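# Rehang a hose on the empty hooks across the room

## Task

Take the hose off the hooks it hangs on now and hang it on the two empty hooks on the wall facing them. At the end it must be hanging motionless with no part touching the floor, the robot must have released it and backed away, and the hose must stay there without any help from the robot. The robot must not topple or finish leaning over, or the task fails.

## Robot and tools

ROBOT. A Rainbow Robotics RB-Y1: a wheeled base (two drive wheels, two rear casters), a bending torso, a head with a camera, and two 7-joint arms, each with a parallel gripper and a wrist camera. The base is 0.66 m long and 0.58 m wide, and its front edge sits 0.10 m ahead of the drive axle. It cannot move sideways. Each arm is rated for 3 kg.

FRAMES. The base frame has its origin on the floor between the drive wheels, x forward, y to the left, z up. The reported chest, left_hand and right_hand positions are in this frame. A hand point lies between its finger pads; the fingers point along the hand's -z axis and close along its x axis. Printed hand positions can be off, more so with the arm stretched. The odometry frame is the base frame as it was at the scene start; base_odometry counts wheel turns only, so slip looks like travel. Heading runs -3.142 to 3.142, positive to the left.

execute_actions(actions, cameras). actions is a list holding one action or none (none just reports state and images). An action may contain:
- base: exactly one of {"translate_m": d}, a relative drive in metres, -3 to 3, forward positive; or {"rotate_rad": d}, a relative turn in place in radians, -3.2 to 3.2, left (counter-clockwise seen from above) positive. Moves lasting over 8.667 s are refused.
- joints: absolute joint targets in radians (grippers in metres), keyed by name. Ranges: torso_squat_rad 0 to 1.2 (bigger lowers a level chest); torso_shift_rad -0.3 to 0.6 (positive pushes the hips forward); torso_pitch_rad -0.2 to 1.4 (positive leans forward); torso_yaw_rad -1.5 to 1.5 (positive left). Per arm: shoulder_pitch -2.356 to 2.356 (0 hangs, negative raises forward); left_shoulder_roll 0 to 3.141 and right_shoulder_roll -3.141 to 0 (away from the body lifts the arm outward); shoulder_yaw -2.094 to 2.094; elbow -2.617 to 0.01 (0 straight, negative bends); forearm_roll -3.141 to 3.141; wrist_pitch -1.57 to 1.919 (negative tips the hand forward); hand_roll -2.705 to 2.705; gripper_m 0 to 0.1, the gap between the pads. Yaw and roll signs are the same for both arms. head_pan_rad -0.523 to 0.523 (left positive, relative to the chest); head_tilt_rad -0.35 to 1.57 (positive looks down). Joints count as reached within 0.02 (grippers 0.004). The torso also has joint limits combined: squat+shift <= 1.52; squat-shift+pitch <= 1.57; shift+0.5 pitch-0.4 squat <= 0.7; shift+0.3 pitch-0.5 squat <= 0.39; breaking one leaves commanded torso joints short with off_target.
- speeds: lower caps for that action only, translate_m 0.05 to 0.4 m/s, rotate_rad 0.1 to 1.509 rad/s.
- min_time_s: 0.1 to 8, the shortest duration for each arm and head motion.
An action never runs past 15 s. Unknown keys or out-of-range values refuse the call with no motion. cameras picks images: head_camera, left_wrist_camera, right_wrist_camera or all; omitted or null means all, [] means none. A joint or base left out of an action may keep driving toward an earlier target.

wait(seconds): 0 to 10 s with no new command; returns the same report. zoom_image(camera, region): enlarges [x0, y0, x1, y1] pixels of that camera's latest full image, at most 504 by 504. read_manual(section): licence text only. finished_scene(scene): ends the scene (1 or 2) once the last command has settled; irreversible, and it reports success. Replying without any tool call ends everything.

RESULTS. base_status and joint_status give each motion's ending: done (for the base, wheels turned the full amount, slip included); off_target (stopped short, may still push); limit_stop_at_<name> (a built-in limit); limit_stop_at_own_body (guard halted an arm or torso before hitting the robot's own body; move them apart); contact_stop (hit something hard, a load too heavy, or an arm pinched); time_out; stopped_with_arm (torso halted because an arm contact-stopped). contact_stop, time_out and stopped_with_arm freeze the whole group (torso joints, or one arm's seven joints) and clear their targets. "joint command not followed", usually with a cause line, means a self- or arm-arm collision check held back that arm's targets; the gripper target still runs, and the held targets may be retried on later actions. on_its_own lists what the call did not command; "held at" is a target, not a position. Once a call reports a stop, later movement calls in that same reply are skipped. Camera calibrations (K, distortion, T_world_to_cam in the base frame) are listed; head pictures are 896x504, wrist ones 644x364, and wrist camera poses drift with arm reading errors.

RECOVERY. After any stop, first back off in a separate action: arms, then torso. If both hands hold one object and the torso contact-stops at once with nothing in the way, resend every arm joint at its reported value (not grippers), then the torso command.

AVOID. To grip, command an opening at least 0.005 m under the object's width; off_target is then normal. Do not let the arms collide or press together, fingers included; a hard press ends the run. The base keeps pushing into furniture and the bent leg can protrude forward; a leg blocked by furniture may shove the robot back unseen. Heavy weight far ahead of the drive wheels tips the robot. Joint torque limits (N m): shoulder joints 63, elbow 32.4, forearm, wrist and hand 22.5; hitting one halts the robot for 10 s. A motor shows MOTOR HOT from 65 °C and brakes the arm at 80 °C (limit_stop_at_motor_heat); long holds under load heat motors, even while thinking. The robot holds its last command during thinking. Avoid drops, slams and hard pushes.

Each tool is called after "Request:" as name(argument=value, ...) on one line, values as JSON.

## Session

Request:
execute_actions(actions=[])

Scene clock: 0.00 s.
Motor temperatures (°C, as the motors report them): left_arm=[28 27 28 33 34 40 35] | right_arm=[29 27 30 28 34 37 31]
base_odometry: x=+0.000 y=+0.000 heading=+0.000 (m, m, rad; odometry frame)
base_status: not commanded
joint_positions: torso_squat_rad=+0.350 torso_shift_rad=+0.001 torso_pitch_rad=+0.001 torso_yaw_rad=+0.001 left_shoulder_pitch_rad=-0.012 left_shoulder_roll_rad=+0.034 left_shoulder_yaw_rad=+0.052 left_elbow_rad=-0.245 left_forearm_roll_rad=-0.008 left_wrist_pitch_rad=-0.015 left_hand_roll_rad=-0.056 left_gripper_m=+0.101 right_shoulder_pitch_rad=+0.032 right_shoulder_roll_rad=-0.025 right_shoulder_yaw_rad=+0.033 right_elbow_rad=-0.238 right_forearm_roll_rad=-0.031 right_wrist_pitch_rad=-0.020 right_hand_roll_rad=+0.010 right_gripper_m=+0.100 head_pan_rad=+0.000 head_tilt_rad=+0.399
joint_status: not commanded
chest: x=-0.2270 y=-0.0002 z=+1.2475 quat_wxyz=(+1.000, +0.000, +0.001, +0.000) (m; base frame)
left_hand: x=-0.0970 y=+0.2517 z=+0.5749 quat_wxyz=(+0.991, +0.024, -0.134, -0.010) (m; base frame)
right_hand: x=-0.1303 y=-0.2362 z=+0.5693 quat_wxyz=(+0.994, -0.010, -0.113, +0.002) (m; base frame)
pictures: head_camera, left_wrist_camera, right_wrist_camera
camera_calibration (this result's frames):
head_camera: T_world_to_cam=[[0.0360101, -0.998857, 0.031432, -0.0393383], [-0.417649, -0.0436159, -0.907561, 1.28652], [0.907895, 0.0195538, -0.418742, 0.735731], [0, 0, 0, 1]] pos_world=[-0.129234, 0.00243325, 1.47692]
left_wrist_camera: T_world_to_cam=[[0.968825, -0.00118765, 0.247742, -0.0446062], [-0.145938, -0.810812, 0.566821, -0.100181], [0.200199, -0.585306, -0.785708, 0.703934], [0, 0, 0, 1]] pos_world=[-0.112331, 0.330736, 0.620922]
right_wrist_camera: T_world_to_cam=[[-0.988147, -0.00796001, -0.153301, -0.0467636], [-0.097825, 0.802261, 0.588903, -0.118466], [0.1183, 0.59692, -0.793531, 0.686452], [0, 0, 0, 1]] pos_world=[-0.139005, -0.315089, 0.607317]
Images, in order (width x height): head_camera 896x504, left_wrist_camera 644x364, right_wrist_camera 644x364.

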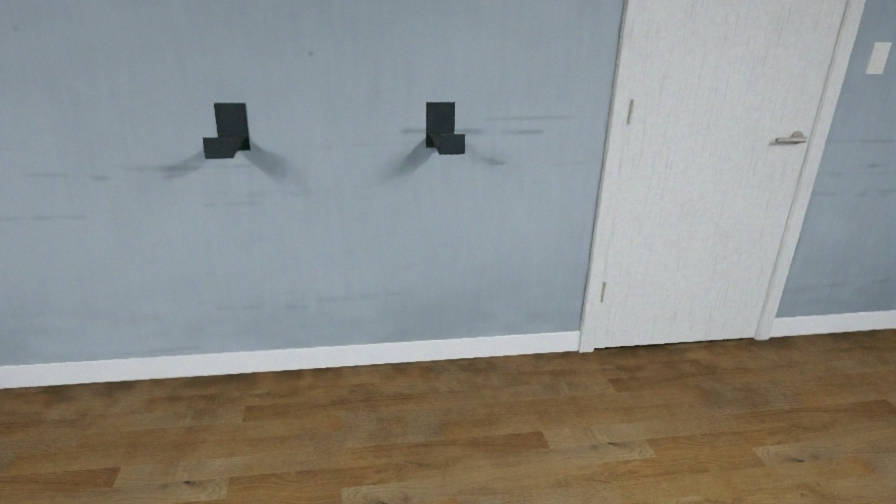

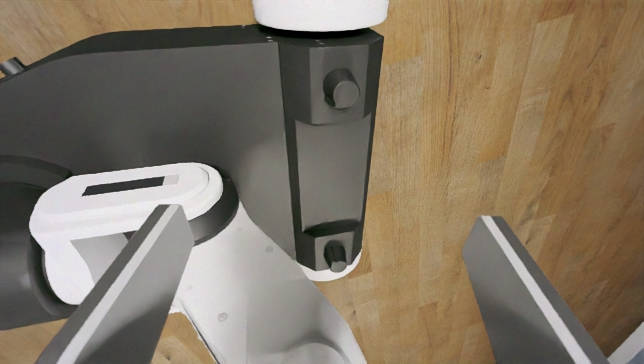

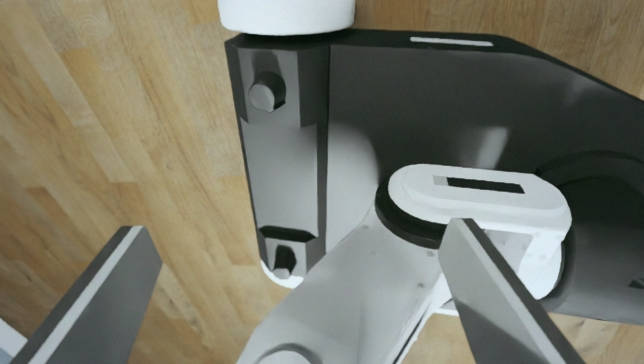

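Request:
zoom_image(camera="head_camera", region=[190, 90, 290, 170])

Request:
zoom_image(camera="head_camera", region=[400, 90, 500, 170])

Request:
zoom_image(camera="head_camera", region=[0, 320, 300, 420])

Request:
zoom_image(camera="head_camera", region=[540, 290, 896, 380])

Region (190, 90, 290, 170) of head_camera's 896x504 image, scaled by 5.040, with more detail than that image has; it fills the top 403 rows of this view, and the rest is white.

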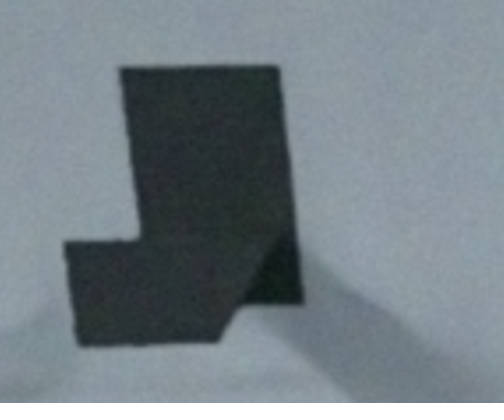

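Region (400, 90, 500, 170) of head_camera's 896x504 image, scaled by 5.040, with more detail than that image has; it fills the top 403 rows of this view, and the rest is white.

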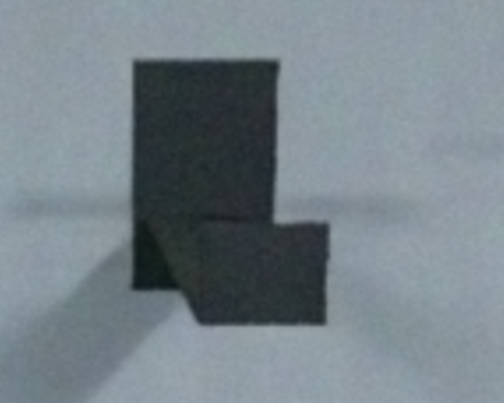

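Region (0, 320, 300, 420) of head_camera's 896x504 image, scaled by 1.680, with more detail than that image has.

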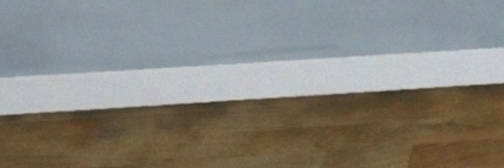

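Region (540, 290, 896, 380) of head_camera's 896x504 image, scaled by 1.416, with more detail than that image has; it fills the top 127 rows of this view, and the rest is white.

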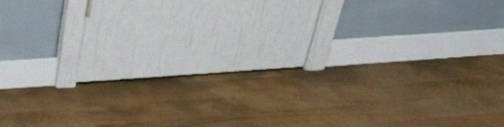

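Request:
execute_actions(actions=[{"base": {"rotate_rad": -2.948}, "joints": {"head_tilt_rad": 0.25}}], cameras=["head_camera"])

Scene clock: 9.97 s.
Motor temperatures (°C, as the motors report them): left_arm=[28 27 28 33 34 40 35] | right_arm=[29 27 30 28 34 37 31]
base_odometry: x=+0.000 y=+0.000 heading=-2.948 (m, m, rad; odometry frame)
base_status: done
joint_positions: torso_squat_rad=+0.350 torso_shift_rad=+0.001 torso_pitch_rad=+0.001 torso_yaw_rad=+0.001 left_shoulder_pitch_rad=-0.012 left_shoulder_roll_rad=+0.034 left_shoulder_yaw_rad=+0.052 left_elbow_rad=-0.245 left_forearm_roll_rad=-0.008 left_wrist_pitch_rad=-0.015 left_hand_roll_rad=-0.056 left_gripper_m=+0.101 right_shoulder_pitch_rad=+0.032 right_shoulder_roll_rad=-0.025 right_shoulder_yaw_rad=+0.033 right_elbow_rad=-0.238 right_forearm_roll_rad=-0.031 right_wrist_pitch_rad=-0.020 right_hand_roll_rad=+0.010 right_gripper_m=+0.100 head_pan_rad=+0.000 head_tilt_rad=+0.250
joint_status: all done
chest: x=-0.2270 y=-0.0002 z=+1.2475 quat_wxyz=(+1.000, +0.000, +0.000, +0.000) (m; base frame)
left_hand: x=-0.0970 y=+0.2517 z=+0.5749 quat_wxyz=(+0.991, +0.024, -0.134, -0.010) (m; base frame)
right_hand: x=-0.1303 y=-0.2362 z=+0.5693 quat_wxyz=(+0.994, -0.010, -0.113, +0.002) (m; base frame)
pictures: head_camera
camera_calibration (this result's frames):
head_camera: T_world_to_cam=[[0.0309448, -0.998863, 0.0362605, -0.0473587], [-0.278283, -0.0434533, -0.959516, 1.39023], [0.960001, 0.0196013, -0.279311, 0.544655], [0, 0, 0, 1]] pos_world=[-0.134525, 0.00242952, 1.4878]
Images, in order (width x height): head_camera 896x504.

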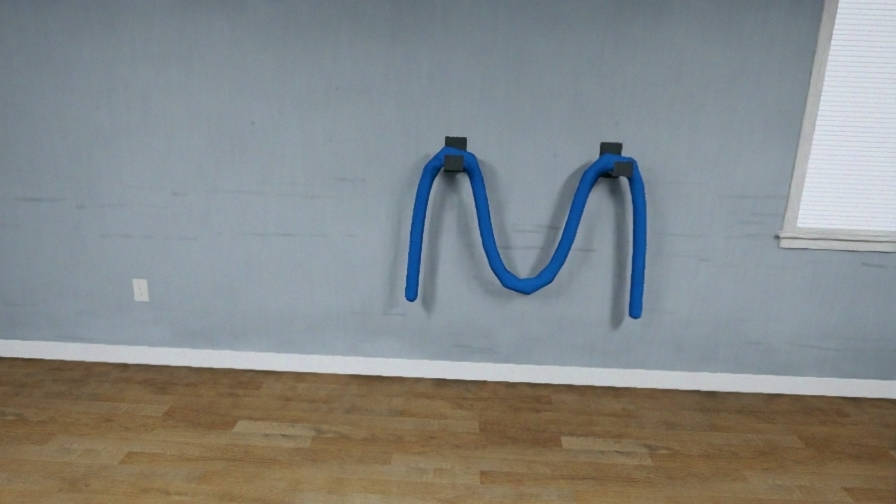

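Request:
zoom_image(camera="head_camera", region=[410, 125, 510, 205])

Request:
zoom_image(camera="head_camera", region=[565, 125, 665, 205])

Request:
zoom_image(camera="head_camera", region=[0, 330, 120, 380])

Request:
zoom_image(camera="head_camera", region=[776, 365, 896, 415])

Region (410, 125, 510, 205) of head_camera's 896x504 image, scaled by 5.040, with more detail than that image has; it fills the top 403 rows of this view, and the rest is white.

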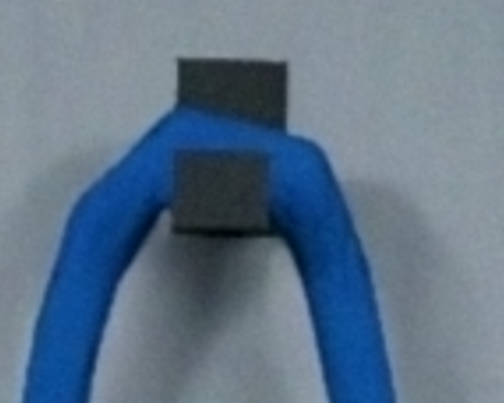

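Region (565, 125, 665, 205) of head_camera's 896x504 image, scaled by 5.040, with more detail than that image has; it fills the top 403 rows of this view, and the rest is white.

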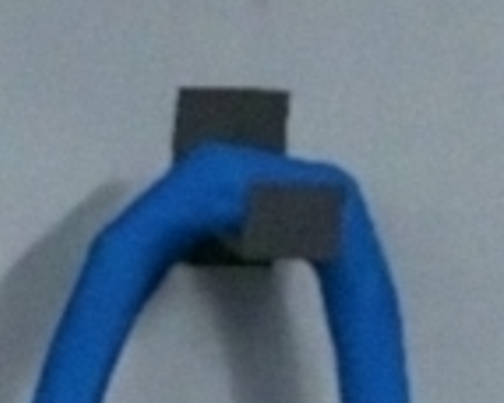

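Region (0, 330, 120, 380) of head_camera's 896x504 image, scaled by 4.200, with more detail than that image has; it fills the top 210 rows of this view, and the rest is white.

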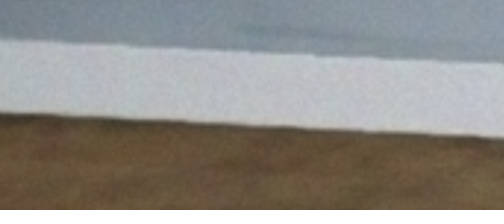

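Region (776, 365, 896, 415) of head_camera's 896x504 image, scaled by 4.200, with more detail than that image has; it fills the top 210 rows of this view, and the rest is white.

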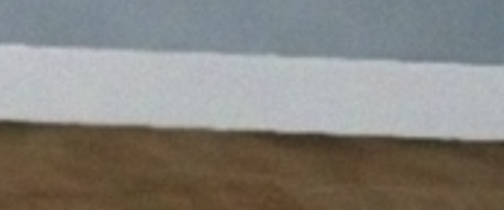

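Request:
execute_actions(actions=[{"base": {"rotate_rad": -0.154}, "joints": {"torso_yaw_rad": 0.154}}], cameras=[])

Request:
execute_actions(actions=[{"base": {"translate_m": 2.05}, "joints": {"head_tilt_rad": 0.55, "torso_squat_rad": 0.28, "left_shoulder_pitch_rad": -1.662, "left_shoulder_roll_rad": 1.291, "left_shoulder_yaw_rad": -1.349, "left_elbow_rad": -1.2, "left_forearm_roll_rad": 1.857, "left_wrist_pitch_rad": 1.762, "left_hand_roll_rad": 0.339, "right_shoulder_pitch_rad": -1.638, "right_shoulder_roll_rad": -1.291, "right_shoulder_yaw_rad": 1.349, "right_elbow_rad": -1.2, "right_forearm_roll_rad": -1.857, "right_wrist_pitch_rad": 1.742, "right_hand_roll_rad": -0.339, "left_gripper_m": 0.09, "right_gripper_m": 0.09}, "min_time_s": 4.2}])

Scene clock: 21.67 s.
Motor temperatures (°C, as the motors report them): left_arm=[28 27 28 33 34 40 35] | right_arm=[29 27 30 28 34 37 31]
base_odometry: x=+0.000 y=+0.000 heading=-3.101 (m, m, rad; odometry frame)
base_status: done
joint_positions: torso_squat_rad=+0.350 torso_shift_rad=+0.001 torso_pitch_rad=+0.001 torso_yaw_rad=+0.154 left_shoulder_pitch_rad=-0.012 left_shoulder_roll_rad=+0.034 left_shoulder_yaw_rad=+0.052 left_elbow_rad=-0.245 left_forearm_roll_rad=-0.008 left_wrist_pitch_rad=-0.015 left_hand_roll_rad=-0.056 left_gripper_m=+0.101 right_shoulder_pitch_rad=+0.032 right_shoulder_roll_rad=-0.025 right_shoulder_yaw_rad=+0.033 right_elbow_rad=-0.238 right_forearm_roll_rad=-0.031 right_wrist_pitch_rad=-0.020 right_hand_roll_rad=+0.010 right_gripper_m=+0.100 head_pan_rad=+0.000 head_tilt_rad=+0.250
joint_status: all done
chest: x=-0.2270 y=-0.0002 z=+1.2475 quat_wxyz=(+0.997, +0.000, +0.000, +0.077) (m; base frame)
left_hand: x=-0.1370 y=+0.2687 z=+0.5749 quat_wxyz=(+0.988, +0.035, -0.132, +0.066) (m; base frame)
right_hand: x=-0.0953 y=-0.2186 z=+0.5693 quat_wxyz=(+0.990, -0.001, -0.114, +0.078) (m; base frame)
pictures: none
No camera images: the call's "cameras" was empty. Leave "cameras" out to get every camera's image.

Scene clock: 28.07 s.
Motor temperatures (°C, as the motors report them): left_arm=[28 27 28 33 34 40 35] | right_arm=[30 27 30 28 34 37 31]
base_odometry: x=-2.048 y=-0.082 heading=-3.102 (m, m, rad; odometry frame)
base_status: done
joint_positions: torso_squat_rad=+0.280 torso_shift_rad=+0.001 torso_pitch_rad=+0.001 torso_yaw_rad=+0.154 left_shoulder_pitch_rad=-1.662 left_shoulder_roll_rad=+1.291 left_shoulder_yaw_rad=-1.349 left_elbow_rad=-1.200 left_forearm_roll_rad=+1.857 left_wrist_pitch_rad=+1.762 left_hand_roll_rad=+0.339 left_gripper_m=+0.090 right_shoulder_pitch_rad=-1.638 right_shoulder_roll_rad=-1.291 right_shoulder_yaw_rad=+1.349 right_elbow_rad=-1.200 right_forearm_roll_rad=-1.857 right_wrist_pitch_rad=+1.742 right_hand_roll_rad=-0.339 right_gripper_m=+0.090 head_pan_rad=+0.000 head_tilt_rad=+0.550
joint_status: all done
chest: x=-0.2268 y=-0.0002 z=+1.2627 quat_wxyz=(+0.997, +0.000, +0.001, +0.077) (m; base frame)
left_hand: x=+0.1453 y=+0.4115 z=+1.2616 quat_wxyz=(+0.997, +0.000, +0.001, +0.077) (m; base frame)
right_hand: x=+0.2542 y=-0.2814 z=+1.2516 quat_wxyz=(+0.997, +0.003, +0.003, +0.073) (m; base frame)
pictures: head_camera, left_wrist_camera, right_wrist_camera
camera_calibration (this result's frames):
head_camera: T_world_to_cam=[[0.192456, -0.98097, 0.0256422, 0.00400928], [-0.536425, -0.12705, -0.83433, 1.1692], [0.821711, 0.146817, -0.550669, 0.917011], [0, 0, 0, 1]] pos_world=[-0.127099, 0.0178479, 1.48037]
left_wrist_camera: T_world_to_cam=[[0.984007, 0.176885, -0.0210164, -0.185639], [0.151396, -0.768325, 0.621897, -0.454721], [0.0938566, -0.615133, -0.782817, 1.31258], [0, 0, 0, 1]] pos_world=[0.128319, 0.490875, 1.3064]
right_wrist_camera: T_world_to_cam=[[-0.98587, -0.148564, 0.0773826, 0.108524], [-0.0698376, 0.784436, 0.616266, -0.492816], [-0.152257, 0.602154, -0.783727, 1.26734], [0, 0, 0, 1]] pos_world=[0.265534, -0.360427, 1.28856]
Images, in order (width x height): head_camera 896x504, left_wrist_camera 644x364, right_wrist_camera 644x364.

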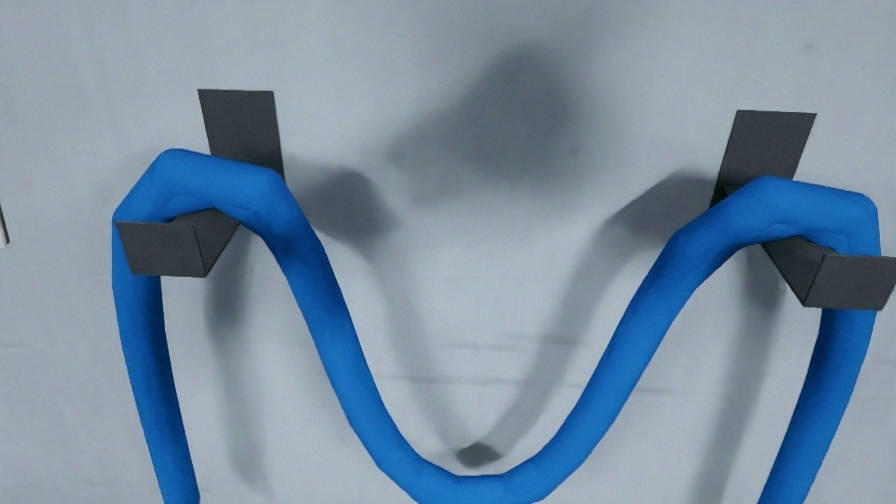

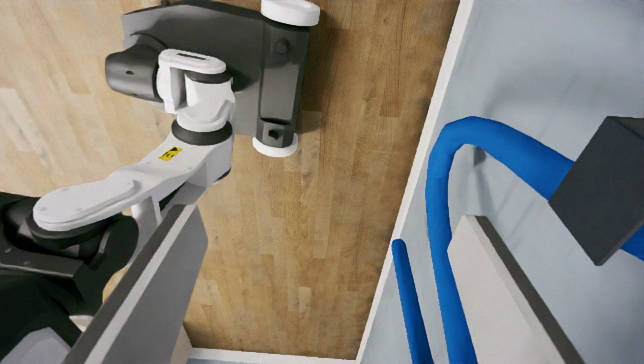

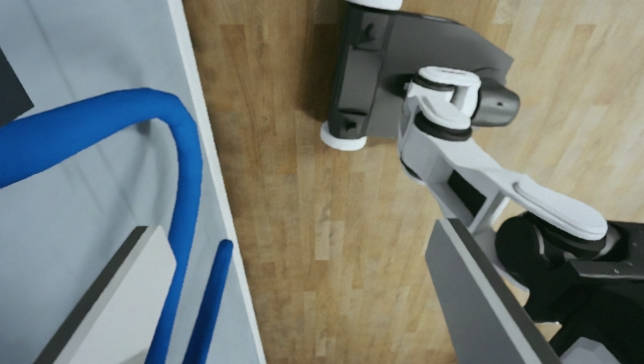

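Request:
execute_actions(actions=[{"base": {"translate_m": 0.32}, "joints": {"head_tilt_rad": 0.65, "head_pan_rad": 0.5, "left_gripper_m": 0.1, "right_gripper_m": 0.1}}])

Scene clock: 33.77 s.
Motor temperatures (°C, as the motors report them): left_arm=[29 27 28 33 34 40 35] | right_arm=[30 27 30 28 34 37 31]
base_odometry: x=-2.368 y=-0.095 heading=-3.102 (m, m, rad; odometry frame)
base_status: done
joint_positions: torso_squat_rad=+0.280 torso_shift_rad=+0.001 torso_pitch_rad=+0.001 torso_yaw_rad=+0.154 left_shoulder_pitch_rad=-1.662 left_shoulder_roll_rad=+1.291 left_shoulder_yaw_rad=-1.349 left_elbow_rad=-1.200 left_forearm_roll_rad=+1.857 left_wrist_pitch_rad=+1.762 left_hand_roll_rad=+0.339 left_gripper_m=+0.100 right_shoulder_pitch_rad=-1.638 right_shoulder_roll_rad=-1.291 right_shoulder_yaw_rad=+1.349 right_elbow_rad=-1.200 right_forearm_roll_rad=-1.857 right_wrist_pitch_rad=+1.742 right_hand_roll_rad=-0.339 right_gripper_m=+0.100 head_pan_rad=+0.500 head_tilt_rad=+0.650
joint_status: all done
chest: x=-0.2269 y=-0.0002 z=+1.2627 quat_wxyz=(+0.997, +0.000, +0.001, +0.077) (m; base frame)
left_hand: x=+0.1452 y=+0.4115 z=+1.2616 quat_wxyz=(+0.997, +0.000, +0.000, +0.077) (m; base frame)
right_hand: x=+0.2541 y=-0.2815 z=+1.2517 quat_wxyz=(+0.997, +0.003, +0.003, +0.073) (m; base frame)
pictures: head_camera, left_wrist_camera, right_wrist_camera
camera_calibration (this result's frames):
head_camera: T_world_to_cam=[[0.640672, -0.767525, 0.0211064, 0.101831], [-0.473994, -0.416981, -0.775536, 1.09687], [0.604044, 0.48686, -0.63095, 0.988832], [0, 0, 0, 1]] pos_world=[-0.14263, 0.0541079, 1.47242]
left_wrist_camera: T_world_to_cam=[[0.983999, 0.176943, -0.0208875, -0.185753], [0.151362, -0.768327, 0.621903, -0.454725], [0.0939931, -0.615113, -0.782816, 1.31262], [0, 0, 0, 1]] pos_world=[0.128232, 0.490901, 1.30646]
right_wrist_camera: T_world_to_cam=[[-0.985893, -0.148491, 0.0772409, 0.108646], [-0.0698688, 0.784444, 0.616252, -0.492807], [-0.152099, 0.602162, -0.783752, 1.2674], [0, 0, 0, 1]] pos_world=[0.265453, -0.36047, 1.28863]
Images, in order (width x height): head_camera 896x504, left_wrist_camera 644x364, right_wrist_camera 644x364.

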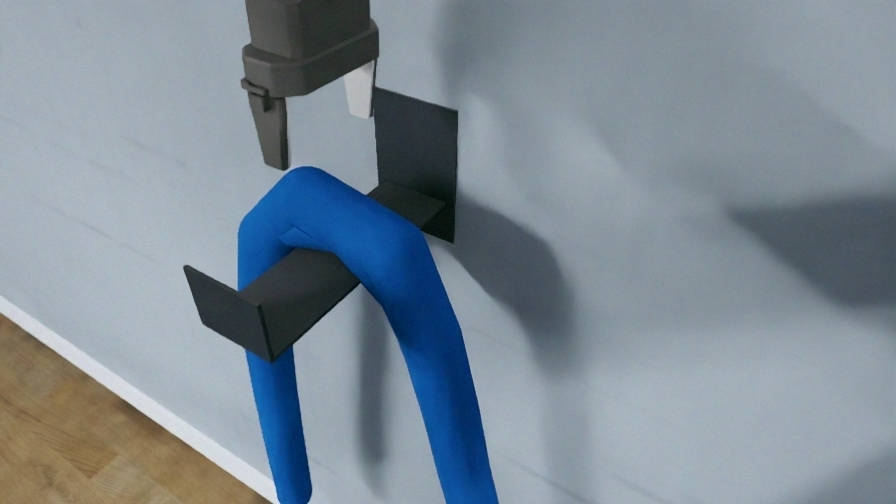

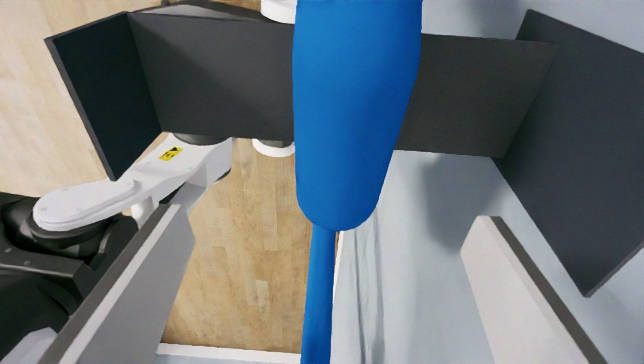

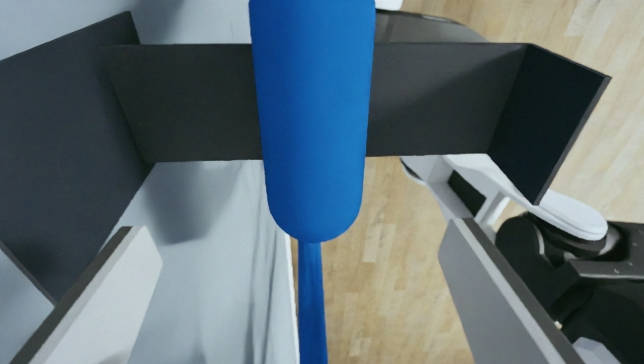

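Request:
execute_actions(actions=[{"joints": {"torso_squat_rad": 0.64, "torso_yaw_rad": 0.126, "right_shoulder_pitch_rad": -1.627, "right_wrist_pitch_rad": 1.733, "head_tilt_rad": 0.5}}])

Scene clock: 39.27 s.
Motor temperatures (°C, as the motors report them): left_arm=[29 27 28 33 34 40 35] | right_arm=[30 27 30 28 34 37 31]
base_odometry: x=-2.368 y=-0.095 heading=-3.102 (m, m, rad; odometry frame)
base_status: not commanded
joint_positions: torso_squat_rad=+0.640 torso_shift_rad=+0.001 torso_pitch_rad=+0.001 torso_yaw_rad=+0.126 left_shoulder_pitch_rad=-1.662 left_shoulder_roll_rad=+1.291 left_shoulder_yaw_rad=-1.349 left_elbow_rad=-1.200 left_forearm_roll_rad=+1.857 left_wrist_pitch_rad=+1.762 left_hand_roll_rad=+0.339 left_gripper_m=+0.100 right_shoulder_pitch_rad=-1.628 right_shoulder_roll_rad=-1.291 right_shoulder_yaw_rad=+1.349 right_elbow_rad=-1.200 right_forearm_roll_rad=-1.857 right_wrist_pitch_rad=+1.733 right_hand_roll_rad=-0.339 right_gripper_m=+0.100 head_pan_rad=+0.500 head_tilt_rad=+0.500
joint_status: all done
chest: x=-0.2272 y=-0.0002 z=+1.1514 quat_wxyz=(+0.998, +0.000, +0.000, +0.063) (m; base frame)
left_hand: x=+0.1563 y=+0.4010 z=+1.1505 quat_wxyz=(+0.998, +0.000, +0.000, +0.063) (m; base frame)
right_hand: x=+0.2465 y=-0.2956 z=+1.1366 quat_wxyz=(+0.998, +0.005, +0.003, +0.057) (m; base frame)
pictures: head_camera, left_wrist_camera, right_wrist_camera
camera_calibration (this result's frames):
head_camera: T_world_to_cam=[[0.615933, -0.787324, 0.0273197, 0.0904938], [-0.385643, -0.33157, -0.861012, 1.14363], [0.686954, 0.51979, -0.507851, 0.769636], [0, 0, 0, 1]] pos_world=[-0.143411, 0.0503907, 1.37306]
left_wrist_camera: T_world_to_cam=[[0.988565, 0.149391, -0.0205396, -0.187168], [0.129622, -0.772228, 0.621983, -0.390483], [0.0770576, -0.617533, -0.782761, 1.22165], [0, 0, 0, 1]] pos_world=[0.141505, 0.480829, 1.19529]
right_wrist_camera: T_world_to_cam=[[-0.990069, -0.117158, 0.0777039, 0.11769], [-0.0442844, 0.784488, 0.618561, -0.420181], [-0.133427, 0.608977, -0.781885, 1.17985], [0, 0, 0, 1]] pos_world=[0.255338, -0.375089, 1.17327]
Images, in order (width x height): head_camera 896x504, left_wrist_camera 644x364, right_wrist_camera 644x364.

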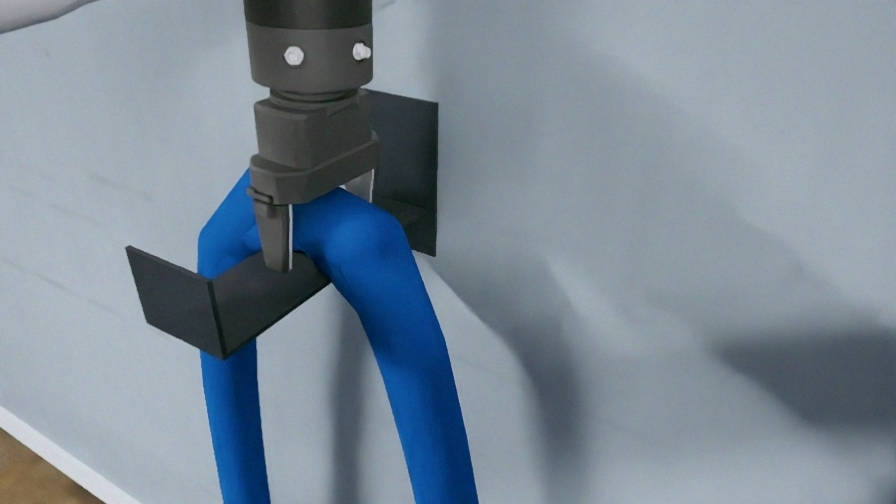

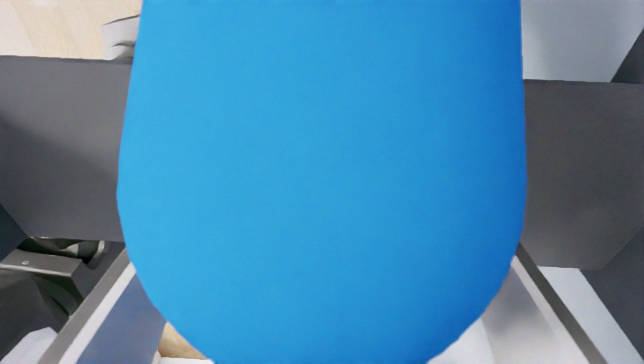

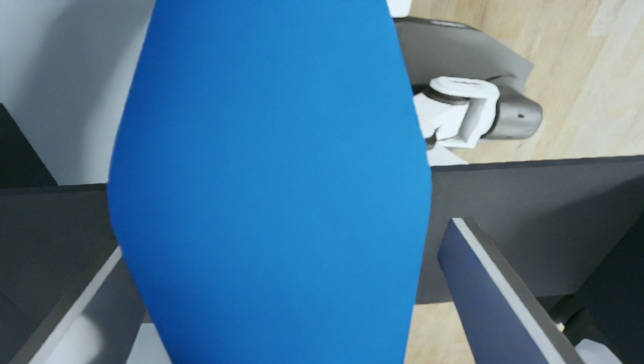

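Both hands straddle the hose at a good depth. Close and lift.

Request:
execute_actions(actions=[{"joints": {"left_gripper_m": 0.04, "right_gripper_m": 0.04}}], cameras=[])

Request:
execute_actions(actions=[{"joints": {"torso_squat_rad": 0.25, "head_tilt_rad": 0.7}}])

Scene clock: 40.83 s.
Motor temperatures (°C, as the motors report them): left_arm=[29 27 28 33 34 40 35] | right_arm=[30 27 30 28 34 37 31]
base_odometry: x=-2.368 y=-0.095 heading=-3.102 (m, m, rad; odometry frame)
base_status: not commanded
joint_positions: torso_squat_rad=+0.640 torso_shift_rad=+0.001 torso_pitch_rad=+0.001 torso_yaw_rad=+0.126 left_shoulder_pitch_rad=-1.662 left_shoulder_roll_rad=+1.291 left_shoulder_yaw_rad=-1.349 left_elbow_rad=-1.200 left_forearm_roll_rad=+1.857 left_wrist_pitch_rad=+1.762 left_hand_roll_rad=+0.339 left_gripper_m=+0.060 right_shoulder_pitch_rad=-1.628 right_shoulder_roll_rad=-1.291 right_shoulder_yaw_rad=+1.349 right_elbow_rad=-1.200 right_forearm_roll_rad=-1.857 right_wrist_pitch_rad=+1.733 right_hand_roll_rad=-0.339 right_gripper_m=+0.059 head_pan_rad=+0.500 head_tilt_rad=+0.500
joint_status: left_gripper_m off_target (ended at +0.060, target +0.040); right_gripper_m off_target (ended at +0.059, target +0.040)
chest: x=-0.2272 y=-0.0002 z=+1.1514 quat_wxyz=(+0.998, +0.000, +0.000, +0.063) (m; base frame)
left_hand: x=+0.1562 y=+0.4010 z=+1.1505 quat_wxyz=(+0.998, +0.000, +0.000, +0.063) (m; base frame)
right_hand: x=+0.2465 y=-0.2957 z=+1.1366 quat_wxyz=(+0.998, +0.005, +0.003, +0.057) (m; base frame)
pictures: none
No camera images: the call's "cameras" was empty. Leave "cameras" out to get every camera's image.

Scene clock: 42.93 s.
Motor temperatures (°C, as the motors report them): left_arm=[29 27 28 33 34 40 35] | right_arm=[30 27 30 28 34 37 31]
base_odometry: x=-2.368 y=-0.095 heading=-3.102 (m, m, rad; odometry frame)
base_status: not commanded
joint_positions: torso_squat_rad=+0.250 torso_shift_rad=+0.001 torso_pitch_rad=+0.002 torso_yaw_rad=+0.126 left_shoulder_pitch_rad=-1.662 left_shoulder_roll_rad=+1.291 left_shoulder_yaw_rad=-1.349 left_elbow_rad=-1.200 left_forearm_roll_rad=+1.857 left_wrist_pitch_rad=+1.762 left_hand_roll_rad=+0.339 left_gripper_m=+0.060 right_shoulder_pitch_rad=-1.626 right_shoulder_roll_rad=-1.291 right_shoulder_yaw_rad=+1.349 right_elbow_rad=-1.200 right_forearm_roll_rad=-1.857 right_wrist_pitch_rad=+1.733 right_hand_roll_rad=-0.339 right_gripper_m=+0.059 head_pan_rad=+0.500 head_tilt_rad=+0.700
joint_status: all done
chest: x=-0.2267 y=-0.0002 z=+1.2682 quat_wxyz=(+0.998, +0.000, +0.001, +0.063) (m; base frame)
left_hand: x=+0.1567 y=+0.4011 z=+1.2668 quat_wxyz=(+0.998, +0.000, +0.001, +0.063) (m; base frame)
right_hand: x=+0.2468 y=-0.2959 z=+1.2523 quat_wxyz=(+0.998, +0.005, +0.004, +0.057) (m; base frame)
pictures: head_camera, left_wrist_camera, right_wrist_camera
camera_calibration (this result's frames):
head_camera: T_world_to_cam=[[0.619819, -0.78452, 0.0188154, 0.100172], [-0.516521, -0.425899, -0.742843, 1.04439], [0.590788, 0.450709, -0.669202, 1.04589], [0, 0, 0, 1]] pos_world=[-0.140535, 0.0520013, 1.47385]
left_wrist_camera: T_world_to_cam=[[0.988509, 0.149566, -0.0219036, -0.183517], [0.130626, -0.772284, 0.621703, -0.462576], [0.07607, -0.61742, -0.782947, 1.31304], [0, 0, 0, 1]] pos_world=[0.14195, 0.480906, 1.31161]
right_wrist_camera: T_world_to_cam=[[-0.989915, -0.116808, 0.0801572, 0.105944], [-0.0425526, 0.784858, 0.618212, -0.491438], [-0.135124, 0.608567, -0.781913, 1.27085], [0, 0, 0, 1]] pos_world=[0.255686, -0.375313, 1.28902]
Images, in order (width x height): head_camera 896x504, left_wrist_camera 644x364, right_wrist_camera 644x364.

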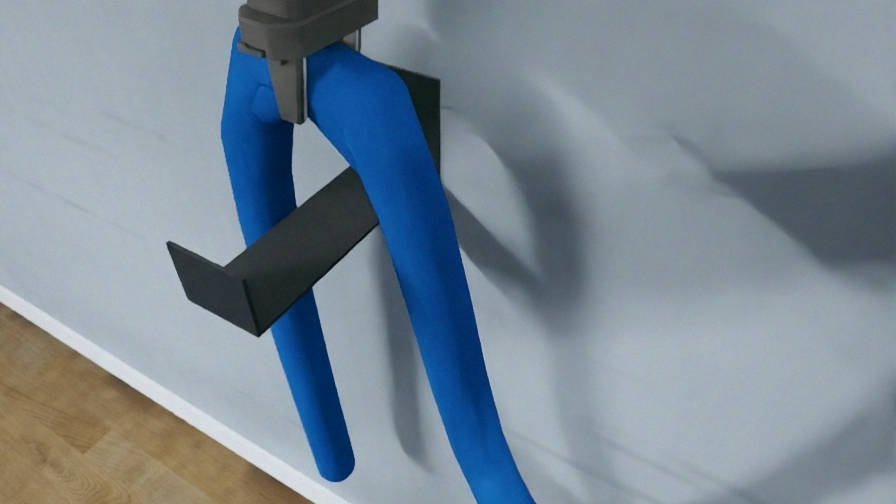

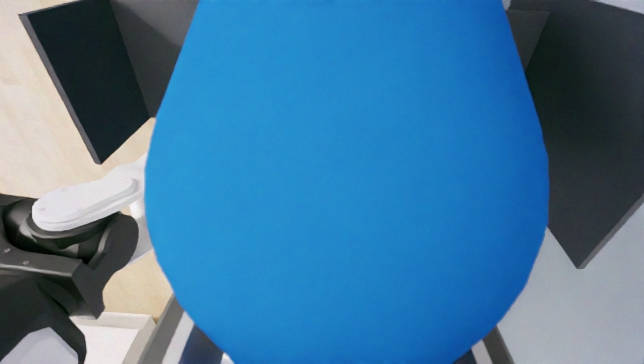

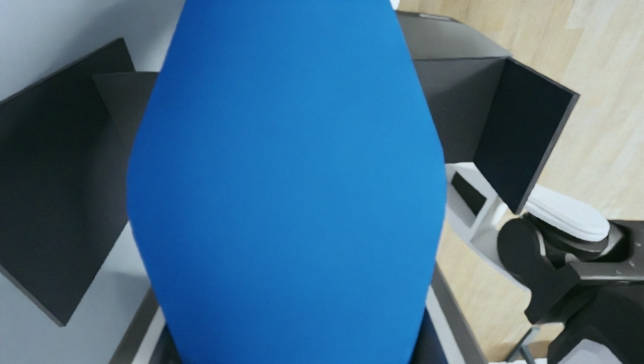

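Request:
execute_actions(actions=[{"base": {"translate_m": -2.1}, "joints": {"head_pan_rad": -0.5}}], cameras=["head_camera"])

Request:
execute_actions(actions=[{"base": {"rotate_rad": -2.999}, "joints": {"head_pan_rad": 0.0, "head_tilt_rad": 0.25, "torso_yaw_rad": 0.0, "torso_squat_rad": 0.7}}], cameras=["head_camera"])

Scene clock: 52.03 s.
Motor temperatures (°C, as the motors report them): left_arm=[29 27 28 33 34 40 35] | right_arm=[31 27 30 28 34 37 31]
base_odometry: x=-0.270 y=-0.012 heading=-3.103 (m, m, rad; odometry frame)
base_status: done
joint_positions: torso_squat_rad=+0.250 torso_shift_rad=+0.001 torso_pitch_rad=+0.001 torso_yaw_rad=+0.126 left_shoulder_pitch_rad=-1.662 left_shoulder_roll_rad=+1.291 left_shoulder_yaw_rad=-1.349 left_elbow_rad=-1.200 left_forearm_roll_rad=+1.857 left_wrist_pitch_rad=+1.762 left_hand_roll_rad=+0.339 left_gripper_m=+0.060 right_shoulder_pitch_rad=-1.626 right_shoulder_roll_rad=-1.291 right_shoulder_yaw_rad=+1.349 right_elbow_rad=-1.200 right_forearm_roll_rad=-1.857 right_wrist_pitch_rad=+1.733 right_hand_roll_rad=-0.339 right_gripper_m=+0.059 head_pan_rad=-0.500 head_tilt_rad=+0.700
joint_status: all done
chest: x=-0.2267 y=-0.0002 z=+1.2682 quat_wxyz=(+0.998, +0.000, +0.001, +0.063) (m; base frame)
left_hand: x=+0.1566 y=+0.4010 z=+1.2668 quat_wxyz=(+0.998, +0.000, +0.001, +0.063) (m; base frame)
right_hand: x=+0.2467 y=-0.2959 z=+1.2523 quat_wxyz=(+0.998, +0.005, +0.004, +0.057) (m; base frame)
pictures: head_camera
camera_calibration (this result's frames):
head_camera: T_world_to_cam=[[-0.325136, -0.945451, 0.0202265, -0.0948054], [-0.637927, 0.203491, -0.742725, 1.01772], [0.698094, -0.25439, -0.669291, 1.06985], [0, 0, 0, 1]] pos_world=[-0.12845, -0.0245714, 1.47384]
Images, in order (width x height): head_camera 896x504.

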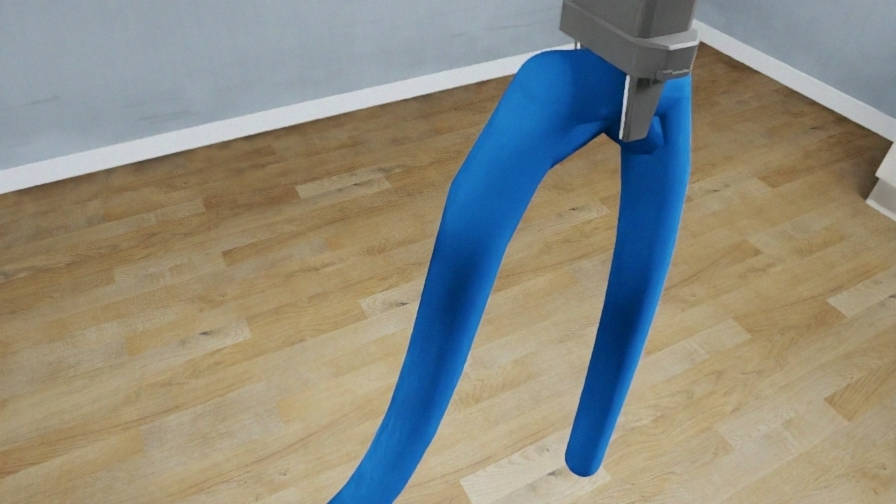

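Scene clock: 57.27 s.
Motor temperatures (°C, as the motors report them): left_arm=[29 27 28 33 34 40 35] | right_arm=[31 27 30 28 34 37 31]
base_odometry: x=-0.270 y=-0.012 heading=+0.182 (m, m, rad; odometry frame)
base_status: done
joint_positions: torso_squat_rad=+0.700 torso_shift_rad=+0.001 torso_pitch_rad=+0.001 torso_yaw_rad=+0.000 left_shoulder_pitch_rad=-1.661 left_shoulder_roll_rad=+1.291 left_shoulder_yaw_rad=-1.349 left_elbow_rad=-1.200 left_forearm_roll_rad=+1.857 left_wrist_pitch_rad=+1.762 left_hand_roll_rad=+0.339 left_gripper_m=+0.060 right_shoulder_pitch_rad=-1.626 right_shoulder_roll_rad=-1.291 right_shoulder_yaw_rad=+1.349 right_elbow_rad=-1.200 right_forearm_roll_rad=-1.857 right_wrist_pitch_rad=+1.733 right_hand_roll_rad=-0.339 right_gripper_m=+0.059 head_pan_rad=+0.000 head_tilt_rad=+0.250
joint_status: all done
chest: x=-0.2270 y=-0.0002 z=+1.1253 quat_wxyz=(+1.000, +0.000, +0.001, +0.000) (m; base frame)
left_hand: x=+0.2037 y=+0.3496 z=+1.1239 quat_wxyz=(+1.000, +0.000, +0.001, +0.000) (m; base frame)
right_hand: x=+0.2055 y=-0.3531 z=+1.1095 quat_wxyz=(+1.000, +0.005, +0.004, -0.006) (m; base frame)
pictures: head_camera
camera_calibration (this result's frames):
head_camera: T_world_to_cam=[[0.0297465, -0.9989, 0.0362617, -0.0431531], [-0.278605, -0.0431257, -0.959437, 1.27285], [0.959945, 0.0184372, -0.279581, 0.51078], [0, 0, 0, 1]] pos_world=[-0.134415, 0.00236947, 1.36558]
Images, in order (width x height): head_camera 896x504.

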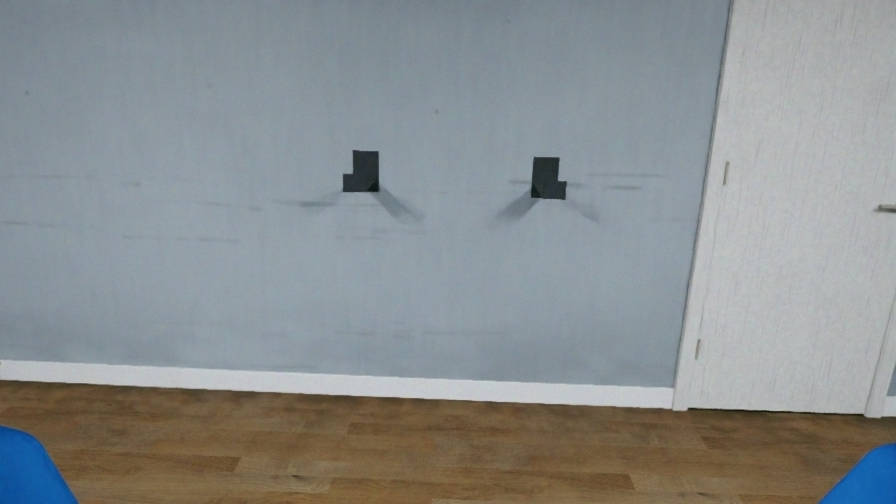

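Request:
zoom_image(camera="head_camera", region=[335, 135, 575, 215])

Region (335, 135, 575, 215) of head_camera's 896x504 image, scaled by 2.100, with more detail than that image has.

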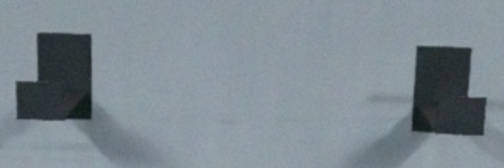

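Request:
execute_actions(actions=[{"base": {"translate_m": 1.62}, "joints": {"head_tilt_rad": 0.55}}], cameras=["head_camera"])

Scene clock: 63.97 s.
Motor temperatures (°C, as the motors report them): left_arm=[29 27 28 33 34 40 35] | right_arm=[31 27 30 28 34 37 31]
base_odometry: x=+1.324 y=+0.281 heading=+0.182 (m, m, rad; odometry frame)
base_status: done
joint_positions: torso_squat_rad=+0.700 torso_shift_rad=+0.001 torso_pitch_rad=+0.002 torso_yaw_rad=+0.000 left_shoulder_pitch_rad=-1.661 left_shoulder_roll_rad=+1.291 left_shoulder_yaw_rad=-1.349 left_elbow_rad=-1.200 left_forearm_roll_rad=+1.857 left_wrist_pitch_rad=+1.762 left_hand_roll_rad=+0.339 left_gripper_m=+0.060 right_shoulder_pitch_rad=-1.626 right_shoulder_roll_rad=-1.291 right_shoulder_yaw_rad=+1.349 right_elbow_rad=-1.200 right_forearm_roll_rad=-1.857 right_wrist_pitch_rad=+1.733 right_hand_roll_rad=-0.339 right_gripper_m=+0.059 head_pan_rad=+0.000 head_tilt_rad=+0.550
joint_status: all done
chest: x=-0.2269 y=-0.0002 z=+1.1253 quat_wxyz=(+1.000, +0.000, +0.001, +0.000) (m; base frame)
left_hand: x=+0.2038 y=+0.3496 z=+1.1238 quat_wxyz=(+1.000, +0.000, +0.001, +0.000) (m; base frame)
right_hand: x=+0.2056 y=-0.3531 z=+1.1094 quat_wxyz=(+1.000, +0.005, +0.004, -0.006) (m; base frame)
pictures: head_camera
camera_calibration (this result's frames):
head_camera: T_world_to_cam=[[0.0391566, -0.998899, 0.0258207, -0.0273948], [-0.549805, -0.0431151, -0.834179, 1.0514], [0.834375, 0.0184673, -0.550888, 0.84452], [0, 0, 0, 1]] pos_world=[-0.125507, 0.00237062, 1.343]
Images, in order (width x height): head_camera 896x504.

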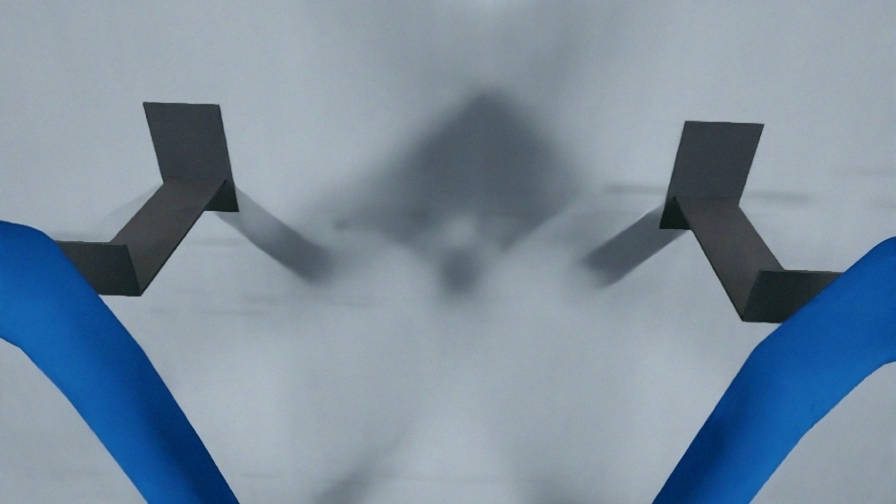

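Request:
execute_actions(actions=[{"base": {"translate_m": 0.28}, "joints": {"head_tilt_rad": 0.7, "head_pan_rad": 0.5}}])

Scene clock: 67.03 s.
Motor temperatures (°C, as the motors report them): left_arm=[29 27 28 33 34 40 35] | right_arm=[31 27 30 28 34 37 31]
base_odometry: x=+1.599 y=+0.331 heading=+0.182 (m, m, rad; odometry frame)
base_status: done
joint_positions: torso_squat_rad=+0.700 torso_shift_rad=+0.001 torso_pitch_rad=+0.001 torso_yaw_rad=+0.000 left_shoulder_pitch_rad=-1.661 left_shoulder_roll_rad=+1.291 left_shoulder_yaw_rad=-1.349 left_elbow_rad=-1.200 left_forearm_roll_rad=+1.857 left_wrist_pitch_rad=+1.762 left_hand_roll_rad=+0.339 left_gripper_m=+0.060 right_shoulder_pitch_rad=-1.626 right_shoulder_roll_rad=-1.291 right_shoulder_yaw_rad=+1.349 right_elbow_rad=-1.200 right_forearm_roll_rad=-1.857 right_wrist_pitch_rad=+1.733 right_hand_roll_rad=-0.339 right_gripper_m=+0.059 head_pan_rad=+0.500 head_tilt_rad=+0.700
joint_status: all done
chest: x=-0.2269 y=-0.0002 z=+1.1253 quat_wxyz=(+1.000, +0.000, +0.001, +0.000) (m; base frame)
left_hand: x=+0.2038 y=+0.3496 z=+1.1238 quat_wxyz=(+1.000, +0.000, +0.001, +0.000) (m; base frame)
right_hand: x=+0.2056 y=-0.3530 z=+1.1094 quat_wxyz=(+1.000, +0.005, +0.004, -0.006) (m; base frame)
pictures: head_camera, left_wrist_camera, right_wrist_camera
camera_calibration (this result's frames):
head_camera: T_world_to_cam=[[0.516277, -0.856211, 0.0189698, 0.0793234], [-0.565916, -0.357693, -0.742829, 0.926969], [0.642804, 0.37277, -0.669213, 0.962223], [0, 0, 0, 1]] pos_world=[-0.134886, 0.0408002, 1.33101]
left_wrist_camera: T_world_to_cam=[[0.999472, 0.0238832, -0.0220419, -0.183744], [0.0324115, -0.782532, 0.621767, -0.396057], [-0.0023987, -0.622153, -0.782892, 1.18334], [0, 0, 0, 1]] pos_world=[0.199322, 0.430682, 1.16864]
right_wrist_camera: T_world_to_cam=[[-0.99673, 0.00852356, 0.0803546, 0.115395], [0.0565279, 0.784142, 0.618002, -0.380402], [-0.0577418, 0.620523, -0.782059, 1.17684], [0, 0, 0, 1]] pos_world=[0.204474, -0.432951, 1.14618]
Images, in order (width x height): head_camera 896x504, left_wrist_camera 644x364, right_wrist_camera 644x364.

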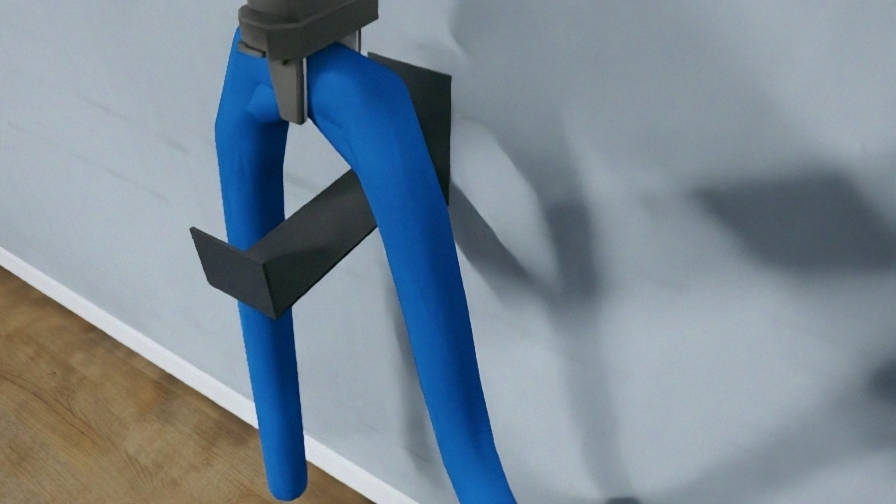

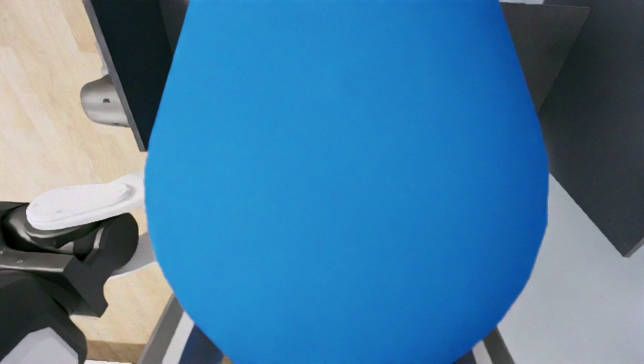

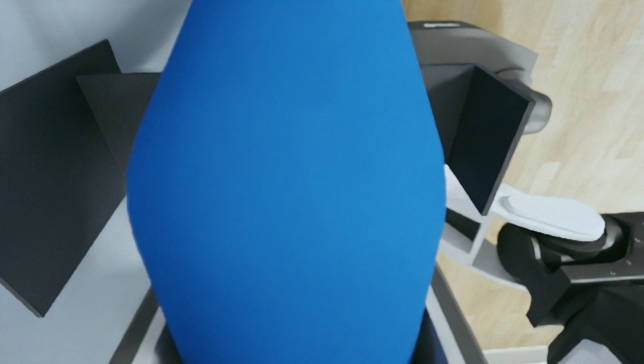

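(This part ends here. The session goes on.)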